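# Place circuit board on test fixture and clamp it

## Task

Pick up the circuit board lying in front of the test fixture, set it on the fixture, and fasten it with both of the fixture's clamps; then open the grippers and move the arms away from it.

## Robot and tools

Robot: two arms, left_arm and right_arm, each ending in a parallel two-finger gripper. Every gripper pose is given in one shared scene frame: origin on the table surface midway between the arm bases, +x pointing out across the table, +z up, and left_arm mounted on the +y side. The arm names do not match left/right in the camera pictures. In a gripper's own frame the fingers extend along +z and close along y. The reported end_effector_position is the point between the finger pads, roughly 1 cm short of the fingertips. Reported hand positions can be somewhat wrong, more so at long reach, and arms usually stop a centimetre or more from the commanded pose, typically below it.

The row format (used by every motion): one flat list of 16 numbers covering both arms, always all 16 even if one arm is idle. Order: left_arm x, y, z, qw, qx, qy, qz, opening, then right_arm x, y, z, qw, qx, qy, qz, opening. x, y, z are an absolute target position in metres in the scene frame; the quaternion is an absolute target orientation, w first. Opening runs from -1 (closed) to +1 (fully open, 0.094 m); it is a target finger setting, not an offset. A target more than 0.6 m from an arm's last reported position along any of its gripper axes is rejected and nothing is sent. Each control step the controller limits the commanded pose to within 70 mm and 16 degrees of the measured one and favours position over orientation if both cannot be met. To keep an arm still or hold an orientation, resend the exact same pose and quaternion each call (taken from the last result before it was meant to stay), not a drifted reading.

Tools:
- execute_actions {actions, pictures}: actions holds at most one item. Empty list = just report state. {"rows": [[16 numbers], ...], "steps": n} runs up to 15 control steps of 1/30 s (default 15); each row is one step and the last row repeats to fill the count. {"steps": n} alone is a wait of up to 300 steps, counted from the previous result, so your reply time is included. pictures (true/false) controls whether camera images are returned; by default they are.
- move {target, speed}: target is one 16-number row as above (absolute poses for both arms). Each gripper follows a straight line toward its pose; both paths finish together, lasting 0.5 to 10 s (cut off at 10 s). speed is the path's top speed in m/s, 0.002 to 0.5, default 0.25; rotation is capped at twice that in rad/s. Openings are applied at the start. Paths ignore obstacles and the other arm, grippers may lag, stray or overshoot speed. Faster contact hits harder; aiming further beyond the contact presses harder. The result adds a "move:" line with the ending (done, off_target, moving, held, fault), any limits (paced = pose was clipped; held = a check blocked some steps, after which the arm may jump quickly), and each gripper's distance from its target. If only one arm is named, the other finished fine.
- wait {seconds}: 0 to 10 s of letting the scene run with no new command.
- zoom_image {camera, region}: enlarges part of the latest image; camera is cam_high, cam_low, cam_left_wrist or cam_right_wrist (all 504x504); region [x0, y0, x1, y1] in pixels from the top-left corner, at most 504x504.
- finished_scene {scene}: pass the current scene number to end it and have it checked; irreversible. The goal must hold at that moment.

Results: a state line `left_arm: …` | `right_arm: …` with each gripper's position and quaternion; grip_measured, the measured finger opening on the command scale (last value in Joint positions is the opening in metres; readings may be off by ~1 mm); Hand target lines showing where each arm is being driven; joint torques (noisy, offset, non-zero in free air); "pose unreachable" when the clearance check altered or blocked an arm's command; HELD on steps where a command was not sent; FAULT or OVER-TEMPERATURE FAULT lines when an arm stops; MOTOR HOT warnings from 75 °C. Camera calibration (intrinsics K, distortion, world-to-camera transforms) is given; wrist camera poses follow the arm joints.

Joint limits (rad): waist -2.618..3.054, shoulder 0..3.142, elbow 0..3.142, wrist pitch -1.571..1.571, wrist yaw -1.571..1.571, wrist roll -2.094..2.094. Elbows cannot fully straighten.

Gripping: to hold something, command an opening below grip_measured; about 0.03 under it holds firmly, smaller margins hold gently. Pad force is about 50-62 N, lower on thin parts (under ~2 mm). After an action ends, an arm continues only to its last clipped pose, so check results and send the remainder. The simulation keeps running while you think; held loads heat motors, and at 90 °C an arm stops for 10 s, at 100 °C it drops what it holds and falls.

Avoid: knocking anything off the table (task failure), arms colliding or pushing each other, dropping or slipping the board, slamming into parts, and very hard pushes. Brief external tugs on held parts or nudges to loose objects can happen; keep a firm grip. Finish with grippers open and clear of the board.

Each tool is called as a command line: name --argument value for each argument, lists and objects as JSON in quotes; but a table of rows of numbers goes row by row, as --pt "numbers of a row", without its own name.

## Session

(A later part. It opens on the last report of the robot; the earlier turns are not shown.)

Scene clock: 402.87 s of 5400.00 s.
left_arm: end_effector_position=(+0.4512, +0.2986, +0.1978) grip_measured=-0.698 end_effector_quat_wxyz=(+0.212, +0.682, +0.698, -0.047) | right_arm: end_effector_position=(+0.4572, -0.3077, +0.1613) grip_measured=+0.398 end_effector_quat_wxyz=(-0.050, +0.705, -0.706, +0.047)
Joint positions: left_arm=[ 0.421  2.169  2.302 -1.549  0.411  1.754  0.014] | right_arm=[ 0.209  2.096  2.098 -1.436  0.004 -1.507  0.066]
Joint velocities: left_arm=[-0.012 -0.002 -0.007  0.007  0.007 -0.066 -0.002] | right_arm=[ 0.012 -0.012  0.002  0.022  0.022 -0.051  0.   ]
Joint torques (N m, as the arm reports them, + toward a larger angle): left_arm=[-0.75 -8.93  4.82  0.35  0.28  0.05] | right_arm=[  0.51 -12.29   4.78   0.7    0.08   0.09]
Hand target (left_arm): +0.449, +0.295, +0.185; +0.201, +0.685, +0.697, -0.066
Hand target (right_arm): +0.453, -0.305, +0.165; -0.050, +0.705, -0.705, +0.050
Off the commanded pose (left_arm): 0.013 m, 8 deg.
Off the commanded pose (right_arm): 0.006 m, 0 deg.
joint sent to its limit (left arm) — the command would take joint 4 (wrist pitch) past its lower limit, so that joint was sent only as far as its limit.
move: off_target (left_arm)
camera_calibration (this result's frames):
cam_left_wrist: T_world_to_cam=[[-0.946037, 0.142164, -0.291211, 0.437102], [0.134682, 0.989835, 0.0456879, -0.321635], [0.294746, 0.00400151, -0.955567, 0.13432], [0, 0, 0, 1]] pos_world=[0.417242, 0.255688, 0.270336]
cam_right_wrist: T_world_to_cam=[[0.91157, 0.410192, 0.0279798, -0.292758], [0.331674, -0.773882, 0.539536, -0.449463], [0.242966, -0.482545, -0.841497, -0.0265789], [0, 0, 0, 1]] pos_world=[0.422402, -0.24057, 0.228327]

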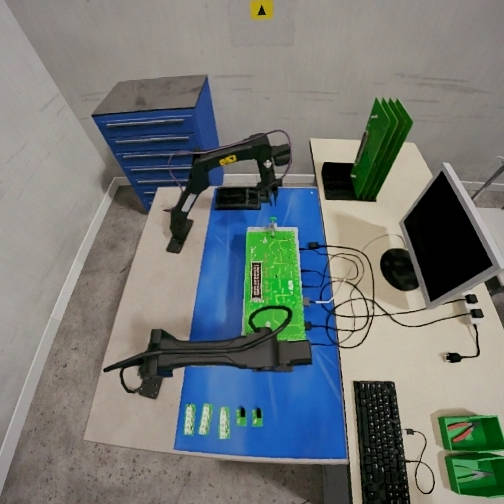

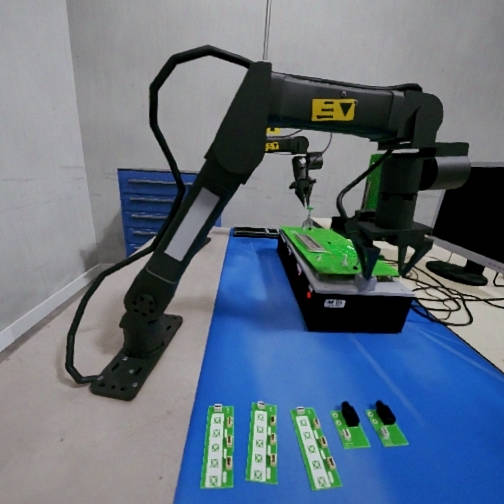

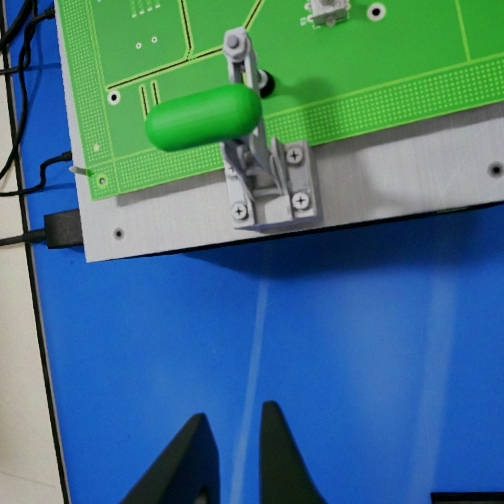

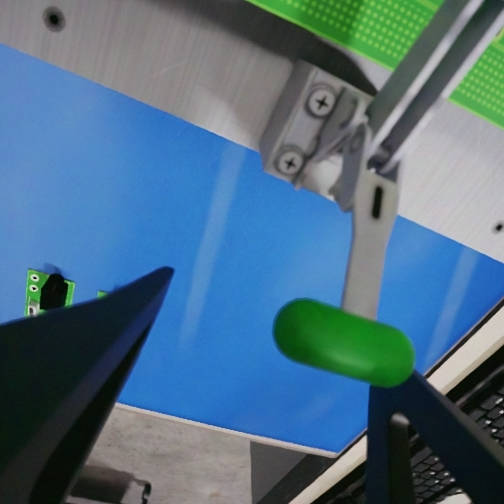

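move --target '[0.40,0.34,0.24,0.17,0.686,0.686,-0.1,0.4,0.464,-0.30,0.172,-0.05,0.705,-0.705,0.05,0.4]' --speed 0.04

zoom_image --camera "cam_low" --region '[320,200,460,310]'

Scene clock: 416.57 s of 5400.00 s.
left_arm: end_effector_position=(+0.4052, +0.3414, +0.2361) grip_measured=+0.398 end_effector_quat_wxyz=(+0.226, +0.672, +0.706, -0.002) | right_arm: end_effector_position=(+0.4623, -0.3031, +0.1689) grip_measured=+0.398 end_effector_quat_wxyz=(-0.052, +0.705, -0.706, +0.048)
Joint positions: left_arm=[ 0.551  1.967  2.147 -1.548  0.411  1.848  0.066] | right_arm=[ 0.219  2.131  2.183 -1.482  0.005 -1.497  0.066]
Joint velocities: left_arm=[-0.022 -0.007  0.002 -0.007 -0.051  0.007 -0.001] | right_arm=[ 0.002  0.012  0.007 -0.007  0.022  0.022 -0.   ]
Joint torques (N m, as the arm reports them, + toward a larger angle): left_arm=[  1.01 -10.17   4.73   0.42   0.4    0.02] | right_arm=[ 0.52 -9.72  8.84  0.5   0.06  0.12]
Hand target (left_arm): +0.399, +0.339, +0.239; +0.230, +0.672, +0.704, -0.006
Hand target (right_arm): +0.464, -0.300, +0.172; -0.051, +0.705, -0.705, +0.051
Off the commanded pose (left_arm): 0.007 m, 13 deg.
Off the commanded pose (right_arm): 0.005 m, 0 deg.
joint sent to its limit (left arm) — the command would take joint 4 (wrist pitch) past its lower limit, so that joint was sent only as far as its limit.
After step 90, 8.43 s passed at rest.
move: off_target (left_arm)
camera_calibration (this result's frames):
cam_left_wrist: T_world_to_cam=[[-0.927027, 0.112361, -0.357765, 0.416834], [0.0839812, 0.992028, 0.093951, -0.351124], [0.365469, 0.0570496, -0.929074, 0.131215], [0, 0, 0, 1]] pos_world=[0.367949, 0.294003, 0.304025]
cam_right_wrist: T_world_to_cam=[[0.911439, 0.410193, 0.0319406, -0.300084], [0.329666, -0.774544, 0.539817, -0.451017], [0.246169, -0.481481, -0.841176, -0.0204085], [0, 0, 0, 1]] pos_world=[0.427217, -0.236066, 0.235884]

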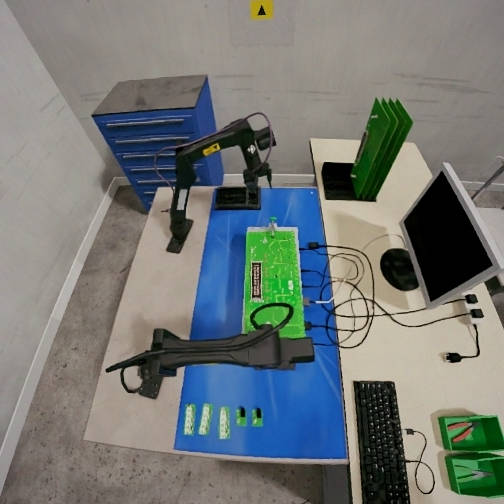

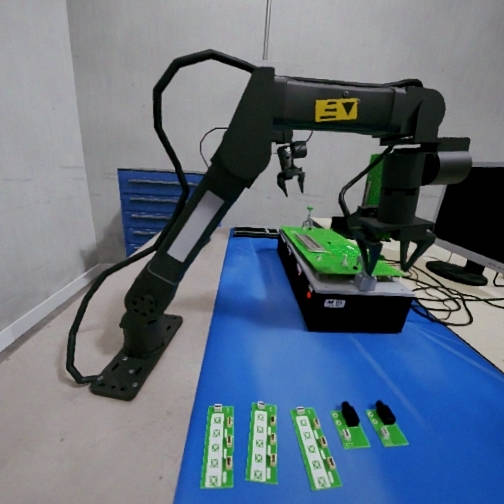

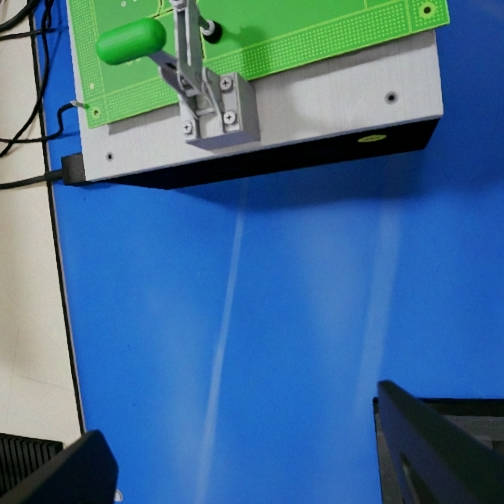

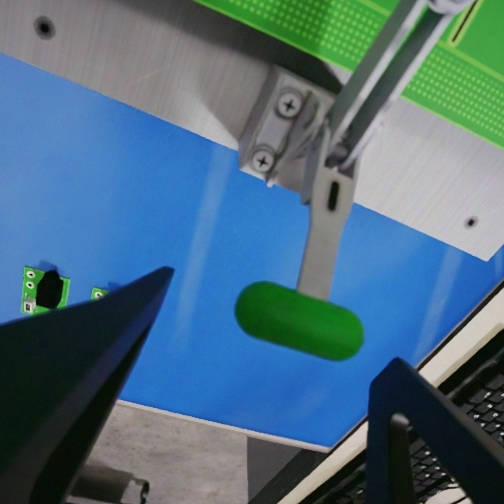

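Region (320, 200, 460, 310) of cam_low's 504x504 image, scaled by 3.600, with more detail than that image has; it fills the top 396 rows of this view, and the rest is white.

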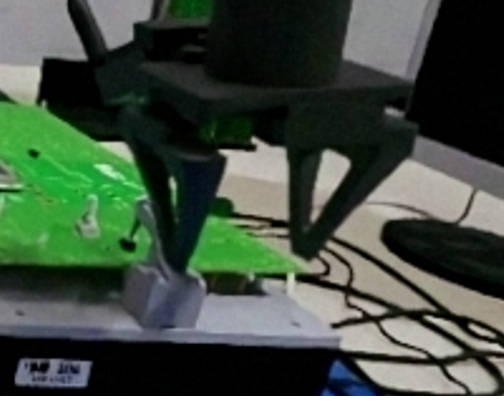

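move --target '[0.40,0.34,0.24,0.17,0.686,0.686,-0.1,0.4,0.467,-0.303,0.152,-0.05,0.705,-0.705,0.05,0.4]' --speed 0.03

move --target '[0.40,0.34,0.24,0.17,0.686,0.686,-0.1,0.4,0.467,-0.303,0.152,-0.05,0.705,-0.705,0.05,-0.7]' --speed 0.03

Scene clock: 427.50 s of 5400.00 s.
left_arm: end_effector_position=(+0.4052, +0.3414, +0.2360) grip_measured=+0.398 end_effector_quat_wxyz=(+0.226, +0.673, +0.705, -0.002) | right_arm: end_effector_position=(+0.4703, -0.3025, +0.1577) grip_measured=+0.398 end_effector_quat_wxyz=(-0.059, +0.705, -0.705, +0.054)
Joint positions: left_arm=[ 0.551  1.967  2.147 -1.548  0.411  1.85   0.066] | right_arm=[ 0.219  2.131  2.134 -1.414  0.005 -1.497  0.066]
Joint velocities: left_arm=[-0.027  0.002 -0.002 -0.022 -0.007 -0.051 -0.   ] | right_arm=[ 0.002 -0.007 -0.012 -0.095 -0.022 -0.007 -0.   ]
Joint torques (N m, as the arm reports them, + toward a larger angle): left_arm=[ 0.74 -9.8   5.13  0.48  0.44  0.04] | right_arm=[  0.01 -10.9    4.76   0.8    0.07   0.02]
Hand target (left_arm): +0.400, +0.340, +0.239; +0.231, +0.672, +0.704, -0.006
Hand target (right_arm): +0.467, -0.303, +0.152; -0.050, +0.705, -0.705, +0.050
Off the commanded pose (left_arm): 0.007 m, 13 deg.
Off the commanded pose (right_arm): 0.007 m, 1 deg.
joint sent to its limit (left arm) — the command would take joint 4 (wrist pitch) past its lower limit, so that joint was sent only as far as its limit.
After step 90, 3.87 s passed at rest.
move: off_target (left_arm)
camera_calibration (this result's frames):
cam_left_wrist: T_world_to_cam=[[-0.926519, 0.114939, -0.358263, 0.415832], [0.0862195, 0.991718, 0.0951904, -0.352273], [0.366237, 0.0573064, -0.928755, 0.130719], [0, 0, 0, 1]] pos_world=[0.367775, 0.294069, 0.303916]
cam_right_wrist: T_world_to_cam=[[0.910661, 0.410136, 0.0498434, -0.30974], [0.319348, -0.775299, 0.544911, -0.443322], [0.262131, -0.480312, -0.837011, -0.0393511], [0, 0, 0, 1]] pos_world=[0.433958, -0.235572, 0.224072]

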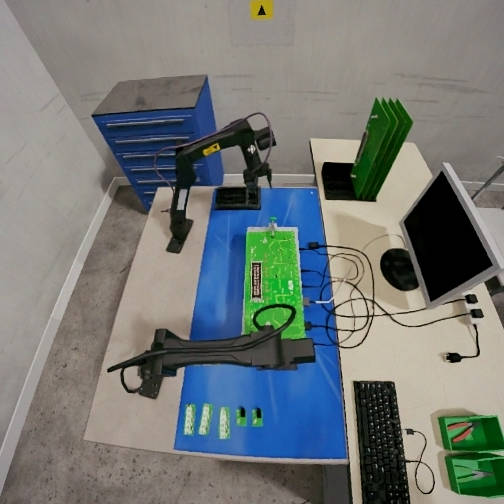

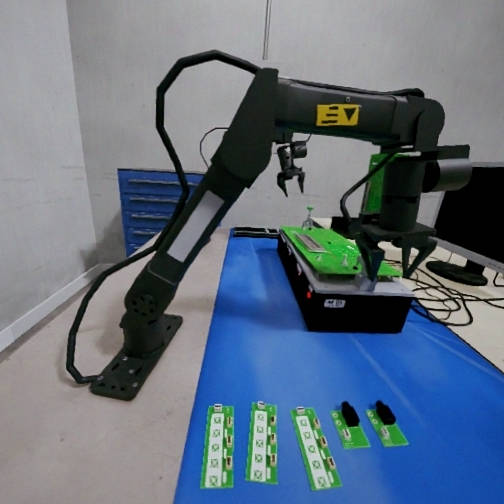

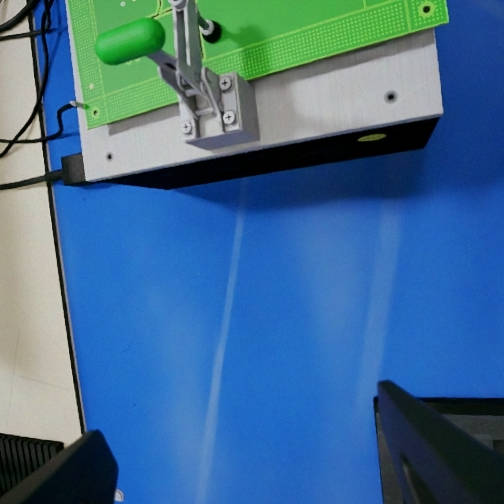

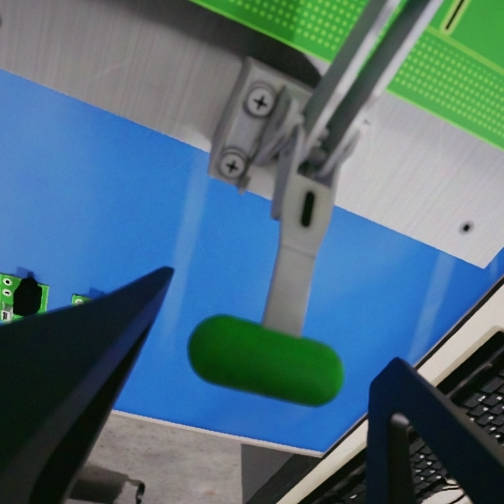

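Scene clock: 431.57 s of 5400.00 s.
left_arm: end_effector_position=(+0.4052, +0.3416, +0.2360) grip_measured=+0.398 end_effector_quat_wxyz=(+0.225, +0.673, +0.705, -0.002) | right_arm: end_effector_position=(+0.4688, -0.3069, +0.1572) grip_measured=-0.698 end_effector_quat_wxyz=(-0.052, +0.703, -0.707, +0.056)
Joint positions: left_arm=[ 0.551  1.967  2.147 -1.548  0.41   1.851  0.066] | right_arm=[ 0.214  2.131  2.133 -1.421  0.016 -1.499  0.014]
Joint velocities: left_arm=[-0.002  0.002 -0.007 -0.051 -0.037 -0.007 -0.001] | right_arm=[-0.002 -0.007  0.002 -0.022 -0.007 -0.022 -0.   ]
Joint torques (N m, as the arm reports them, + toward a larger angle): left_arm=[ 0.76 -9.95  4.84  0.44  0.45  0.07] | right_arm=[  0.33 -10.84   4.9    0.82  -0.04   0.04]
Hand target (left_arm): +0.400, +0.340, +0.239; +0.231, +0.672, +0.704, -0.006
Hand target (right_arm): +0.467, -0.303, +0.152; -0.050, +0.705, -0.705, +0.050
Off the commanded pose (left_arm): 0.007 m, 13 deg.
Off the commanded pose (right_arm): 0.007 m, 1 deg.
joint sent to its limit (left arm) — the command would take joint 4 (wrist pitch) past its lower limit, so that joint was sent only as far as its limit.
move: off_target (left_arm)
camera_calibration (this result's frames):
cam_left_wrist: T_world_to_cam=[[-0.926551, 0.115408, -0.358028, 0.415565], [0.0864221, 0.991624, 0.095988, -0.352622], [0.366106, 0.0579963, -0.928764, 0.130495], [0, 0, 0, 1]] pos_world=[0.367742, 0.294141, 0.30383]
cam_right_wrist: T_world_to_cam=[[0.912942, 0.406251, 0.0386884, -0.307043], [0.319337, -0.770204, 0.552096, -0.445522], [0.254087, -0.491677, -0.832883, -0.0417923], [0, 0, 0, 1]] pos_world=[0.433204, -0.238955, 0.223042]

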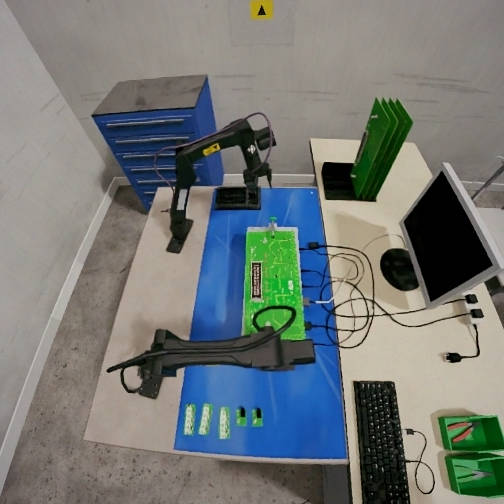

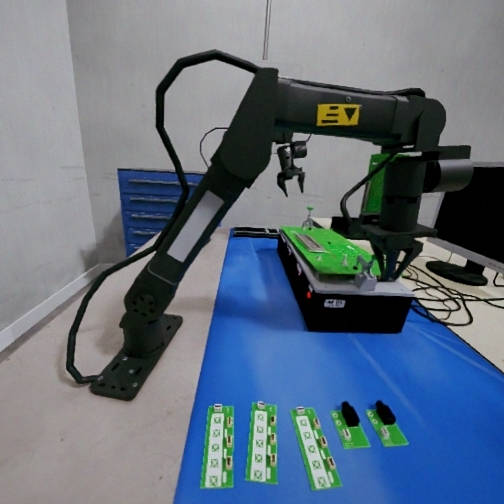

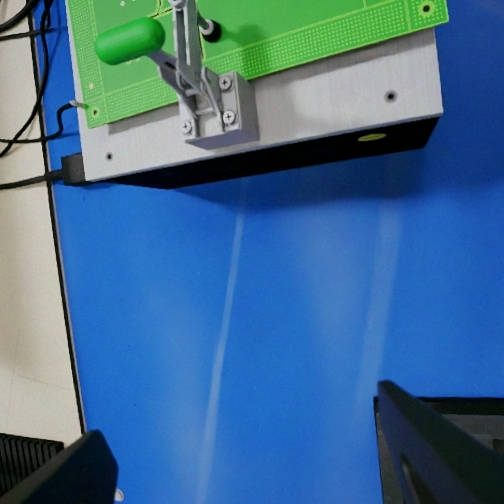

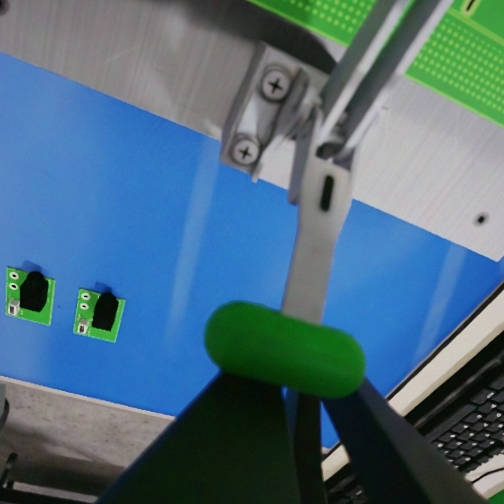

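move --target '[0.40,0.34,0.24,0.17,0.686,0.686,-0.1,0.4,0.464,-0.265,0.165,-0.05,0.705,-0.705,0.05,-0.7]' --speed 0.03

move --target '[0.40,0.34,0.24,0.17,0.686,0.686,-0.1,0.4,0.464,-0.235,0.17,-0.05,0.705,-0.705,0.05,-0.7]' --speed 0.03

Scene clock: 440.73 s of 5400.00 s.
left_arm: end_effector_position=(+0.4051, +0.3417, +0.2359) grip_measured=+0.398 end_effector_quat_wxyz=(+0.225, +0.673, +0.705, -0.002) | right_arm: end_effector_position=(+0.4645, -0.3042, +0.1684) grip_measured=-0.699 end_effector_quat_wxyz=(-0.021, +0.690, -0.717, +0.091)
Joint positions: left_arm=[ 0.551  1.967  2.147 -1.548  0.409  1.851  0.066] | right_arm=[ 0.263  2.131  2.175 -1.47   0.12  -1.424  0.014]
Joint velocities: left_arm=[-0.017 -0.007  0.002 -0.007 -0.022 -0.022 -0.   ] | right_arm=[-0.012  0.012  0.002 -0.081  0.037  0.022 -0.001]
Joint torques (N m, as the arm reports them, + toward a larger angle): left_arm=[ 0.94 -9.69  5.11  0.43  0.45  0.02] | right_arm=[ 3.11 -9.09  8.54  0.61 -0.91  0.12]
Hand target (left_arm): +0.400, +0.340, +0.239; +0.231, +0.672, +0.704, -0.006
Hand target (right_arm): +0.463, -0.266, +0.166; -0.050, +0.705, -0.705, +0.052
Off the commanded pose (left_arm): 0.007 m, 13 deg.
Off the commanded pose (right_arm): 0.039 m, 6 deg.
joint sent to its limit (left arm) — the command would take joint 4 (wrist pitch) past its lower limit, so that joint was sent only as far as its limit.
After step 90, 2.10 s passed at rest.
move: off_target (left_arm, right_arm)
camera_calibration (this result's frames):
cam_left_wrist: T_world_to_cam=[[-0.926665, 0.115515, -0.357698, 0.415432], [0.0862962, 0.99157, 0.0966562, -0.352822], [0.365847, 0.0587, -0.928822, 0.130329], [0, 0, 0, 1]] pos_world=[0.367733, 0.294208, 0.303754]
cam_right_wrist: T_world_to_cam=[[0.928617, 0.370911, 0.00975953, -0.31784], [0.284604, -0.728922, 0.622634, -0.431484], [0.238056, -0.575411, -0.782452, -0.0565626], [0, 0, 0, 1]] pos_world=[0.431419, -0.229175, 0.227501]

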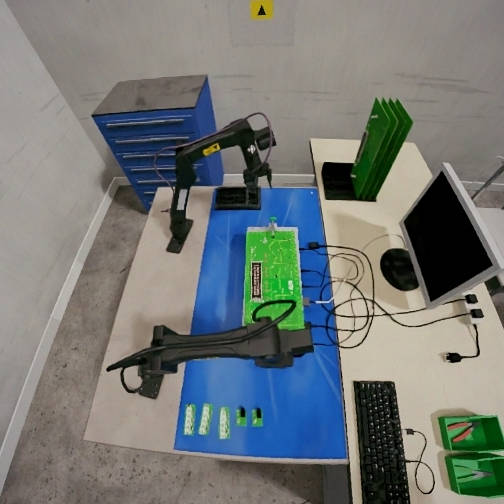

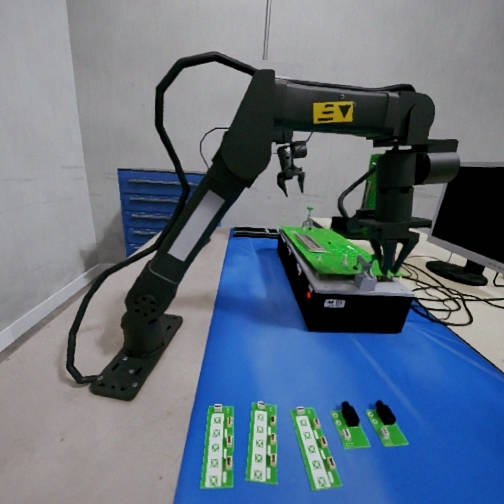

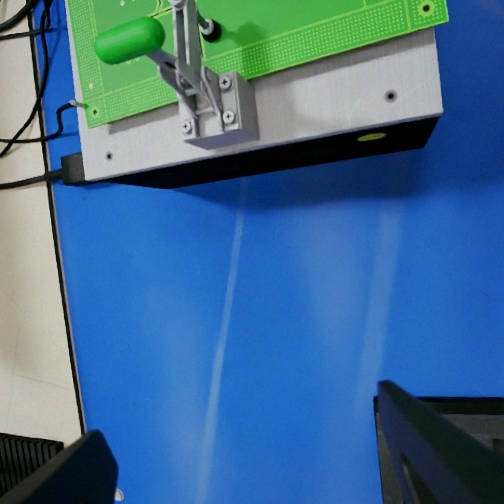

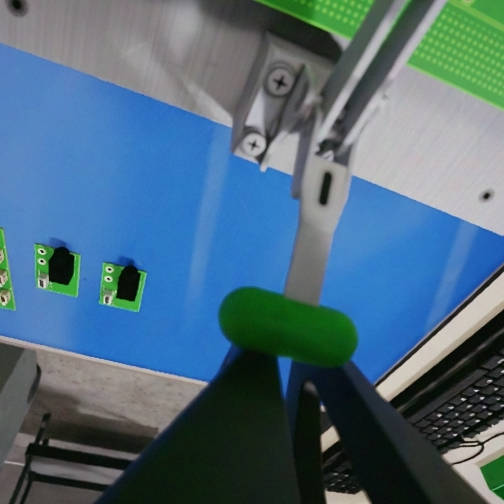

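Scene clock: 444.80 s of 5400.00 s.
left_arm: end_effector_position=(+0.4051, +0.3417, +0.2359) grip_measured=+0.398 end_effector_quat_wxyz=(+0.225, +0.673, +0.705, -0.002) | right_arm: end_effector_position=(+0.4625, -0.2957, +0.1841) grip_measured=-0.699 end_effector_quat_wxyz=(-0.002, +0.682, -0.721, +0.121)
Joint positions: left_arm=[ 0.551  1.967  2.147 -1.548  0.409  1.851  0.066] | right_arm=[ 0.315  2.154  2.27  -1.547  0.199 -1.36   0.014]
Joint velocities: left_arm=[-0.007 -0.012 -0.002 -0.007 -0.022 -0.037  0.001] | right_arm=[ 0.002 -0.007  0.007 -0.022 -0.081 -0.007  0.   ]
Joint torques (N m, as the arm reports them, + toward a larger angle): left_arm=[ 0.73 -9.93  5.17  0.36  0.42  0.06] | right_arm=[ 4.18 -7.89  7.76  0.77 -1.57  0.2 ]
Hand target (left_arm): +0.400, +0.340, +0.239; +0.231, +0.672, +0.703, -0.006
Hand target (right_arm): +0.461, -0.238, +0.173; -0.048, +0.706, -0.705, +0.054
Off the commanded pose (left_arm): 0.007 m, 13 deg.
Off the commanded pose (right_arm): 0.062 m, 10 deg.
joint sent to its limit (left arm) — the command would take joint 4 (wrist pitch) past its lower limit, so that joint was sent only as far as its limit.
move: off_target (left_arm, right_arm)
camera_calibration (this result's frames):
cam_left_wrist: T_world_to_cam=[[-0.926665, 0.115515, -0.357698, 0.415432], [0.0862962, 0.99157, 0.0966562, -0.352822], [0.365847, 0.0587, -0.928822, 0.130329], [0, 0, 0, 1]] pos_world=[0.367733, 0.294208, 0.303754]
cam_right_wrist: T_world_to_cam=[[0.936648, 0.350269, -0.0017768, -0.326905], [0.259603, -0.690777, 0.674858, -0.421225], [0.235154, -0.632565, -0.737945, -0.0626635], [0, 0, 0, 1]] pos_world=[0.430282, -0.216107, 0.237444]

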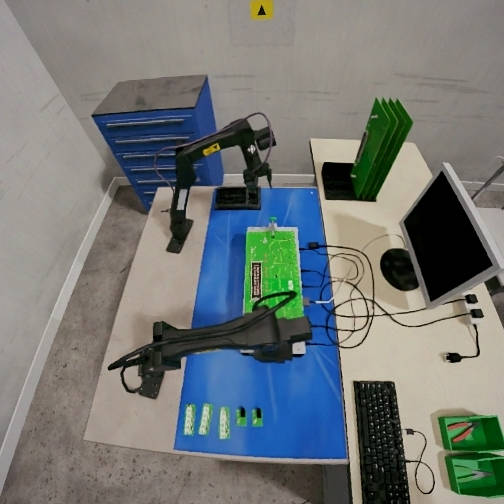

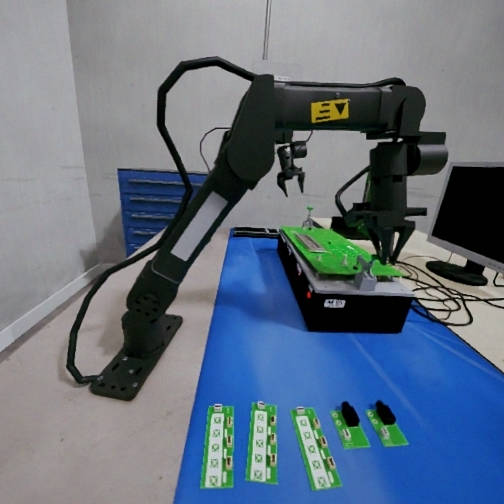

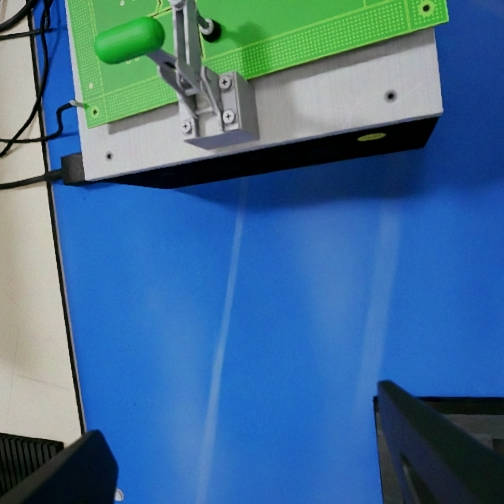

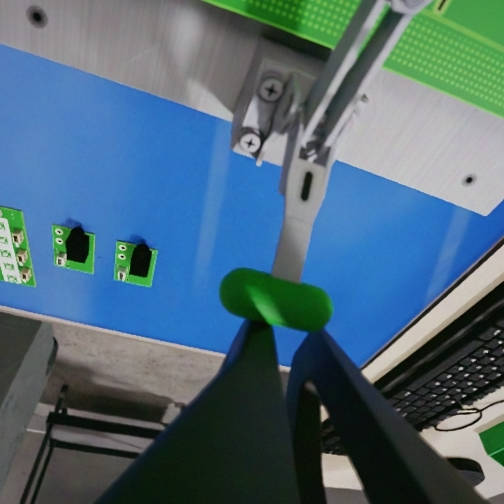

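move --target '[0.40,0.34,0.24,0.17,0.686,0.686,-0.1,0.4,0.464,-0.20,0.165,-0.05,0.705,-0.705,0.05,-0.7]' --speed 0.03

Scene clock: 451.40 s of 5400.00 s.
left_arm: end_effector_position=(+0.4051, +0.3417, +0.2359) grip_measured=+0.398 end_effector_quat_wxyz=(+0.225, +0.673, +0.705, -0.002) | right_arm: end_effector_position=(+0.4686, -0.2871, +0.1958) grip_measured=-0.699 end_effector_quat_wxyz=(+0.006, +0.667, -0.725, +0.169)
Joint positions: left_arm=[ 0.551  1.967  2.147 -1.548  0.409  1.851  0.066] | right_arm=[ 0.371  2.172  2.326 -1.562  0.301 -1.287  0.014]
Joint velocities: left_arm=[-0.002 -0.007 -0.007  0.007 -0.037  0.051  0.001] | right_arm=[-0.002  0.007  0.002 -0.081  0.007 -0.007  0.002]
Joint torques (N m, as the arm reports them, + toward a larger angle): left_arm=[ 0.66 -9.64  5.1   0.38  0.48  0.05] | right_arm=[ 5.39 -6.66  7.32  0.79 -2.32  0.18]
Hand target (left_arm): +0.400, +0.340, +0.239; +0.231, +0.672, +0.703, -0.006
Hand target (right_arm): +0.458, -0.208, +0.171; -0.044, +0.705, -0.705, +0.060
Off the commanded pose (left_arm): 0.007 m, 13 deg.
Off the commanded pose (right_arm): 0.092 m, 16 deg; position clipped at the last step of the last action.
joint sent to its limit (left arm) — the command would take joint 4 (wrist pitch) past its lower limit, so that joint was sent only as far as its limit.
move: off_target (left_arm, right_arm); limits=paced
camera_calibration (this result's frames):
cam_left_wrist: T_world_to_cam=[[-0.926665, 0.115515, -0.357698, 0.415432], [0.0862962, 0.99157, 0.0966562, -0.352822], [0.365847, 0.0587, -0.928822, 0.130329], [0, 0, 0, 1]] pos_world=[0.367733, 0.294208, 0.303754]
cam_right_wrist: T_world_to_cam=[[0.945613, 0.324228, 0.0263007, -0.352839], [0.199111, -0.64085, 0.741394, -0.395145], [0.257235, -0.695836, -0.670554, -0.0917083], [0, 0, 0, 1]] pos_world=[0.435917, -0.202642, 0.240742]

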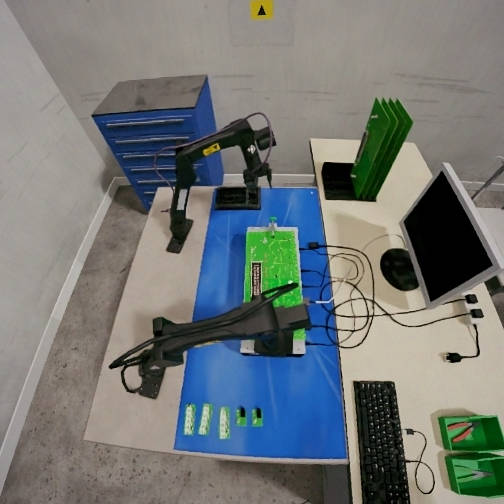

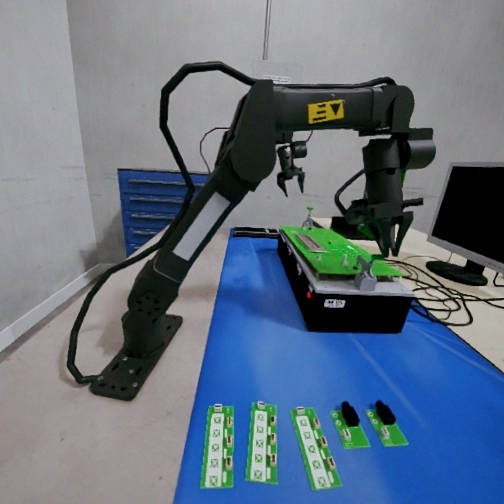

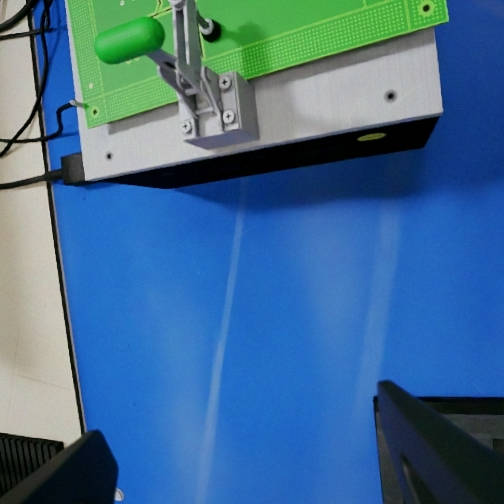

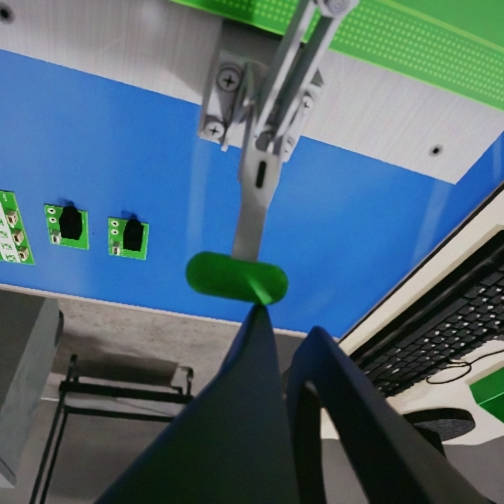

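move --target '[0.40,0.34,0.24,0.17,0.686,0.686,-0.1,0.4,0.460,-0.315,0.172,0.0,0.705,-0.705,0.10,0.4]' --speed 0.04

move --target '[0.40,0.34,0.24,0.17,0.686,0.686,-0.1,0.4,0.460,-0.283,0.165,0.0,0.705,-0.705,0.10,0.4]' --speed 0.03

Scene clock: 461.13 s of 5400.00 s.
left_arm: end_effector_position=(+0.4051, +0.3417, +0.2359) grip_measured=+0.398 end_effector_quat_wxyz=(+0.225, +0.673, +0.705, -0.002) | right_arm: end_effector_position=(+0.4636, -0.3135, +0.1681) grip_measured=+0.398 end_effector_quat_wxyz=(+0.007, +0.703, -0.704, +0.103)
Joint positions: left_arm=[ 0.551  1.967  2.147 -1.548  0.409  1.851  0.066] | right_arm=[ 0.263  2.158  2.215 -1.51   0.171 -1.463  0.066]
Joint velocities: left_arm=[-0.007  0.002 -0.002 -0.007 -0.037  0.037 -0.001] | right_arm=[ 0.002 -0.007 -0.007 -0.022 -0.051 -0.022 -0.002]
Joint torques (N m, as the arm reports them, + toward a larger angle): left_arm=[ 0.66 -9.83  4.9   0.35  0.45  0.01] | right_arm=[ -0.52 -12.71   4.57   0.63  -0.04  -0.17]
Hand target (left_arm): +0.400, +0.340, +0.239; +0.231, +0.672, +0.703, -0.006
Hand target (right_arm): +0.459, -0.315, +0.172; +0.002, +0.704, -0.704, +0.099
Off the commanded pose (left_arm): 0.007 m, 13 deg.
Off the commanded pose (right_arm): 0.005 m, 1 deg.
joint sent to its limit (left arm) — the command would take joint 4 (wrist pitch) past its lower limit, so that joint was sent only as far as its limit.
After step 90, 3.63 s passed at rest.
move: off_target (left_arm)
camera_calibration (this result's frames):
cam_left_wrist: T_world_to_cam=[[-0.926665, 0.115515, -0.357698, 0.415432], [0.0862962, 0.99157, 0.0966562, -0.352822], [0.365847, 0.0587, -0.928822, 0.130329], [0, 0, 0, 1]] pos_world=[0.367733, 0.294208, 0.303754]
cam_right_wrist: T_world_to_cam=[[0.916423, 0.398436, -0.037664, -0.29125], [0.323364, -0.681717, 0.656275, -0.44669], [0.235807, -0.613605, -0.753581, -0.0777285], [0, 0, 0, 1]] pos_world=[0.429681, -0.236166, 0.223607]

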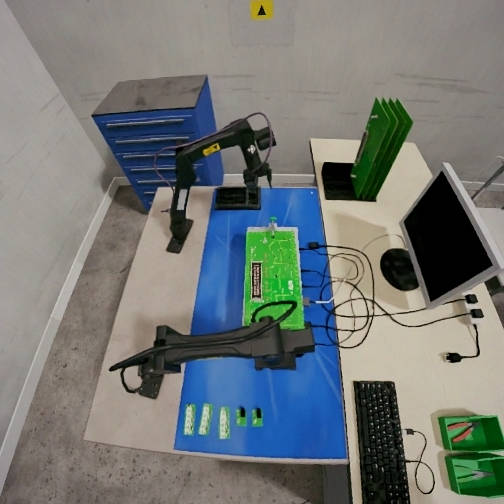

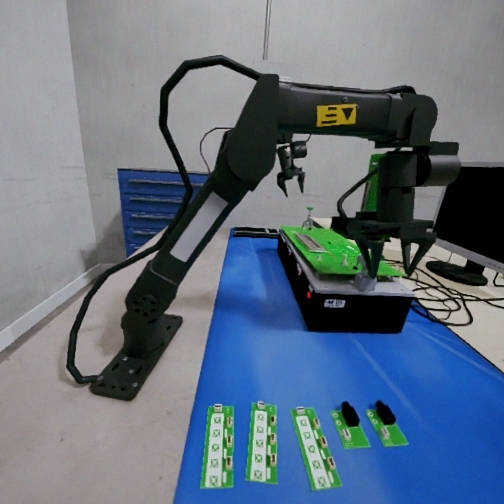

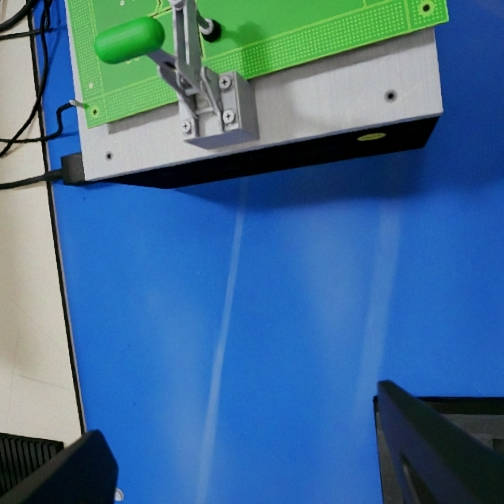

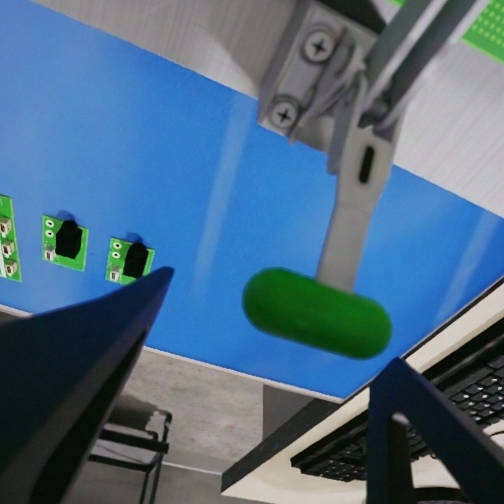

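Scene clock: 465.20 s of 5400.00 s.
left_arm: end_effector_position=(+0.4051, +0.3417, +0.2359) grip_measured=+0.398 end_effector_quat_wxyz=(+0.225, +0.673, +0.705, -0.002) | right_arm: end_effector_position=(+0.4636, -0.2875, +0.1684) grip_measured=+0.398 end_effector_quat_wxyz=(-0.002, +0.702, -0.704, +0.106)
Joint positions: left_arm=[ 0.551  1.967  2.147 -1.548  0.409  1.851  0.066] | right_arm=[ 0.321  2.158  2.215 -1.502  0.171 -1.404  0.066]
Joint velocities: left_arm=[-0.012 -0.007 -0.002 -0.022  0.037 -0.022  0.001] | right_arm=[ 0.002 -0.002 -0.017 -0.066 -0.037  0.037 -0.   ]
Joint torques (N m, as the arm reports them, + toward a larger angle): left_arm=[ 0.86 -9.92  4.77  0.45  0.48 -0.02] | right_arm=[  0.52 -11.17   4.93   0.71   0.04   0.11]
Hand target (left_arm): +0.400, +0.340, +0.239; +0.231, +0.672, +0.703, -0.006
Hand target (right_arm): +0.460, -0.283, +0.165; -0.000, +0.704, -0.704, +0.100
Off the commanded pose (left_arm): 0.007 m, 13 deg.
Off the commanded pose (right_arm): 0.007 m, 1 deg.
joint sent to its limit (left arm) — the command would take joint 4 (wrist pitch) past its lower limit, so that joint was sent only as far as its limit.
move: off_target (left_arm)
camera_calibration (this result's frames):
cam_left_wrist: T_world_to_cam=[[-0.926665, 0.115515, -0.357698, 0.415432], [0.0862962, 0.99157, 0.0966562, -0.352822], [0.365847, 0.0587, -0.928822, 0.130329], [0, 0, 0, 1]] pos_world=[0.367733, 0.294208, 0.303754]
cam_right_wrist: T_world_to_cam=[[0.916219, 0.40027, -0.0180786, -0.30427], [0.313357, -0.687697, 0.65489, -0.425952], [0.2497, -0.605687, -0.755508, -0.0654225], [0, 0, 0, 1]] pos_world=[0.428589, -0.210761, 0.224024]

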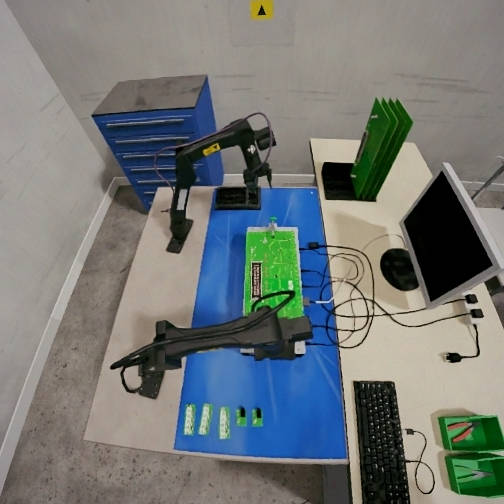

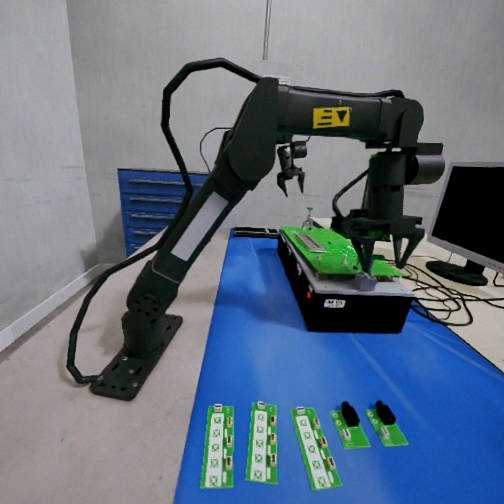

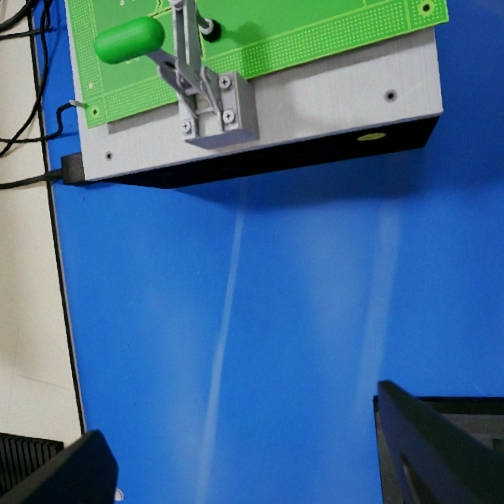

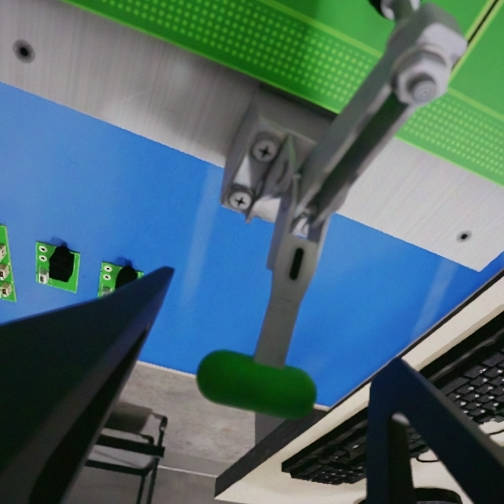

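move --target '[0.40,0.34,0.24,0.17,0.686,0.686,-0.1,0.4,0.460,-0.298,0.148,0.0,0.705,-0.705,0.10,0.4]' --speed 0.03

move --target '[0.40,0.34,0.24,0.17,0.686,0.686,-0.1,0.4,0.460,-0.298,0.148,0.0,0.705,-0.705,0.10,-0.7]' --speed 0.03

Scene clock: 475.20 s of 5400.00 s.
left_arm: end_effector_position=(+0.4051, +0.3417, +0.2359) grip_measured=+0.398 end_effector_quat_wxyz=(+0.225, +0.673, +0.705, -0.001) | right_arm: end_effector_position=(+0.4634, -0.2935, +0.1423) grip_measured=+0.398 end_effector_quat_wxyz=(+0.007, +0.705, -0.702, +0.101)
Joint positions: left_arm=[ 0.551  1.967  2.147 -1.548  0.409  1.851  0.066] | right_arm=[ 0.308  2.143  2.087 -1.406  0.171 -1.423  0.066]
Joint velocities: left_arm=[ 0.012  0.002 -0.017 -0.037  0.037 -0.022  0.001] | right_arm=[-0.007 -0.012 -0.007 -0.007 -0.081 -0.037  0.001]
Joint torques (N m, as the arm reports them, + toward a larger angle): left_arm=[ 0.69 -9.99  4.93  0.41  0.46  0.01] | right_arm=[ -0.91 -13.18   4.76   0.71   0.    -0.08]
Hand target (left_arm): +0.400, +0.340, +0.239; +0.231, +0.672, +0.704, -0.006
Hand target (right_arm): +0.460, -0.298, +0.148; +0.001, +0.704, -0.704, +0.099
Off the commanded pose (left_arm): 0.007 m, 13 deg.
Off the commanded pose (right_arm): 0.008 m, 1 deg.
joint sent to its limit (left arm) — the command would take joint 4 (wrist pitch) past its lower limit, so that joint was sent only as far as its limit.
After step 90, 2.93 s passed at rest.
move: off_target (left_arm)
camera_calibration (this result's frames):
cam_left_wrist: T_world_to_cam=[[-0.926722, 0.115569, -0.357533, 0.415365], [0.0862333, 0.991543, 0.0969904, -0.352921], [0.365718, 0.0590519, -0.92885, 0.130246], [0, 0, 0, 1]] pos_world=[0.367728, 0.294242, 0.303716]
cam_right_wrist: T_world_to_cam=[[0.913506, 0.404974, -0.0387636, -0.296631], [0.330151, -0.68229, 0.652289, -0.418738], [0.237712, -0.608668, -0.756978, -0.0838108], [0, 0, 0, 1]] pos_world=[0.429144, -0.216586, 0.198197]

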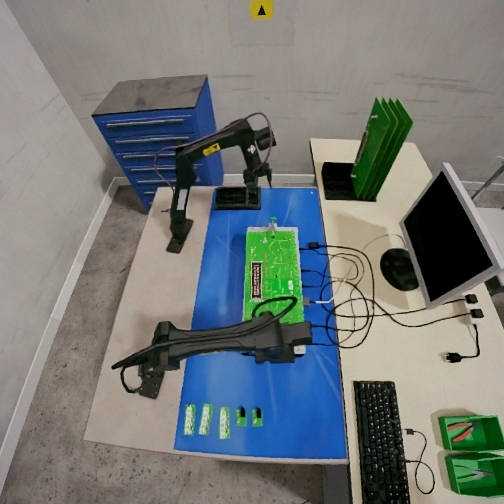

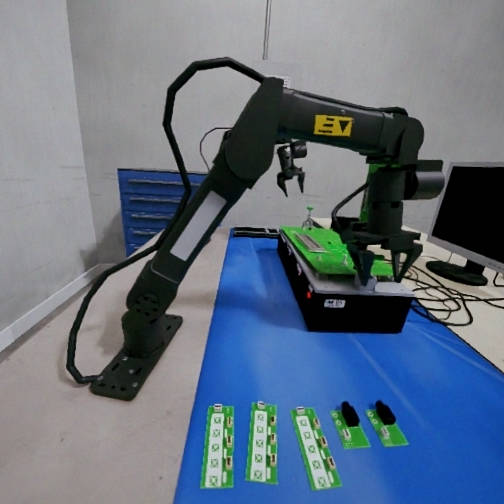

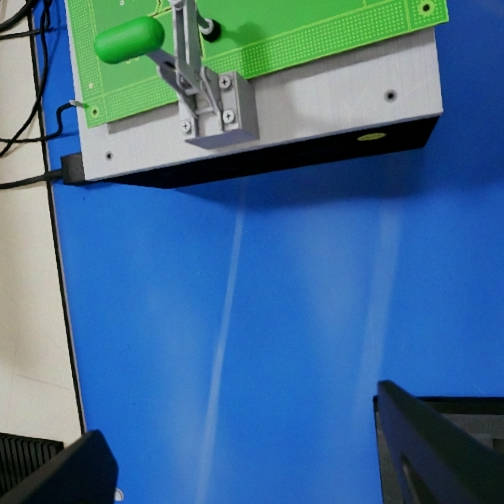

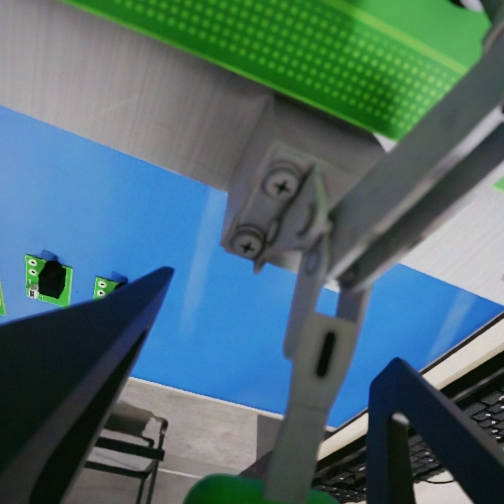

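Scene clock: 479.27 s of 5400.00 s.
left_arm: end_effector_position=(+0.4051, +0.3417, +0.2359) grip_measured=+0.398 end_effector_quat_wxyz=(+0.225, +0.673, +0.705, -0.002) | right_arm: end_effector_position=(+0.4635, -0.2935, +0.1423) grip_measured=-0.698 end_effector_quat_wxyz=(+0.006, +0.705, -0.702, +0.101)
Joint positions: left_arm=[ 0.551  1.967  2.147 -1.548  0.409  1.851  0.066] | right_arm=[ 0.308  2.143  2.087 -1.406  0.171 -1.423  0.014]
Joint velocities: left_arm=[-0.002 -0.007 -0.007  0.022  0.051 -0.037 -0.   ] | right_arm=[ 0.007  0.007  0.012 -0.066 -0.007  0.037 -0.001]
Joint torques (N m, as the arm reports them, + toward a larger angle): left_arm=[ 0.73 -9.67  5.03  0.39  0.46  0.01] | right_arm=[ -0.92 -13.02   4.99   0.67   0.    -0.05]
Hand target (left_arm): +0.400, +0.340, +0.239; +0.231, +0.672, +0.703, -0.006
Hand target (right_arm): +0.460, -0.298, +0.148; +0.000, +0.703, -0.704, +0.100
Off the commanded pose (left_arm): 0.007 m, 13 deg.
Off the commanded pose (right_arm): 0.008 m, 1 deg.
joint sent to its limit (left arm) — the command would take joint 4 (wrist pitch) past its lower limit, so that joint was sent only as far as its limit.
move: off_target (left_arm)
camera_calibration (this result's frames):
cam_left_wrist: T_world_to_cam=[[-0.926665, 0.115515, -0.357698, 0.415432], [0.0862962, 0.99157, 0.0966562, -0.352822], [0.365847, 0.0587, -0.928822, 0.130329], [0, 0, 0, 1]] pos_world=[0.367733, 0.294208, 0.303754]
cam_right_wrist: T_world_to_cam=[[0.913521, 0.404977, -0.0383947, -0.29678], [0.329905, -0.68233, 0.652372, -0.418675], [0.237997, -0.608621, -0.756926, -0.0839418], [0, 0, 0, 1]] pos_world=[0.429215, -0.216574, 0.198199]

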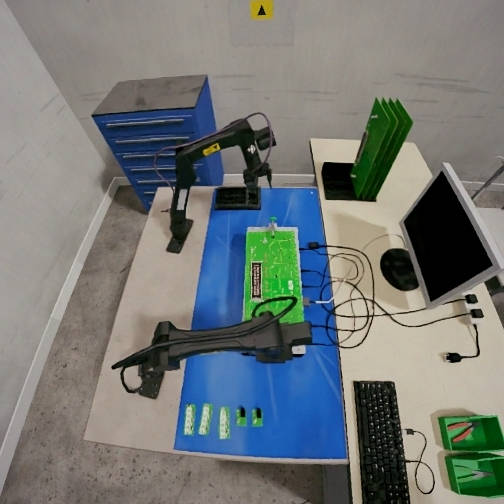

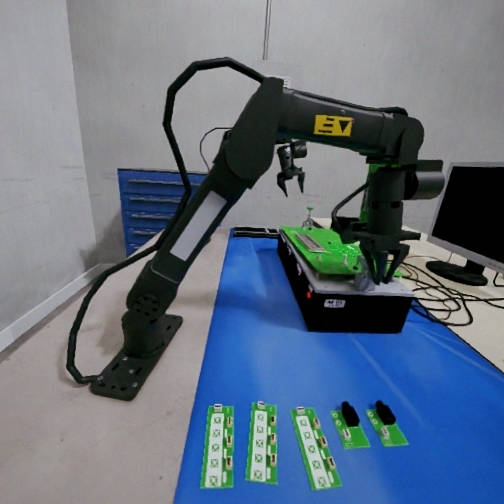

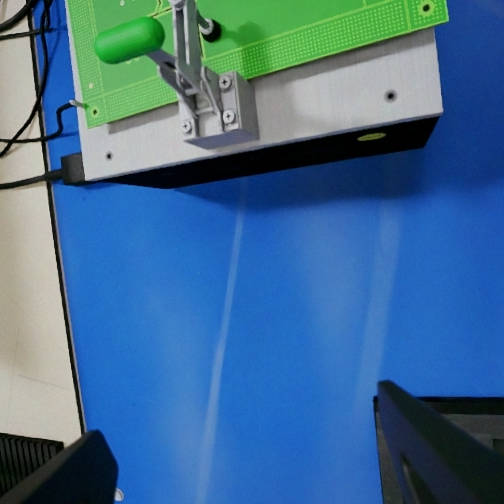

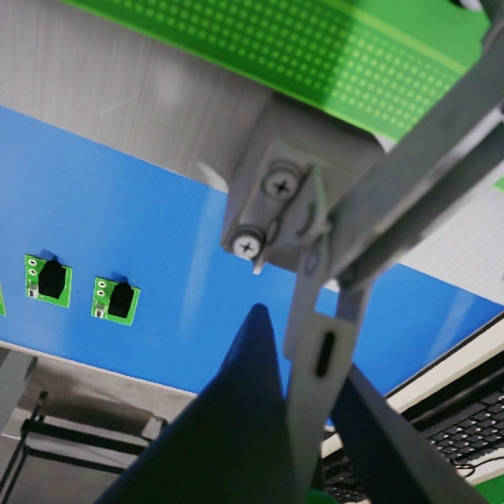

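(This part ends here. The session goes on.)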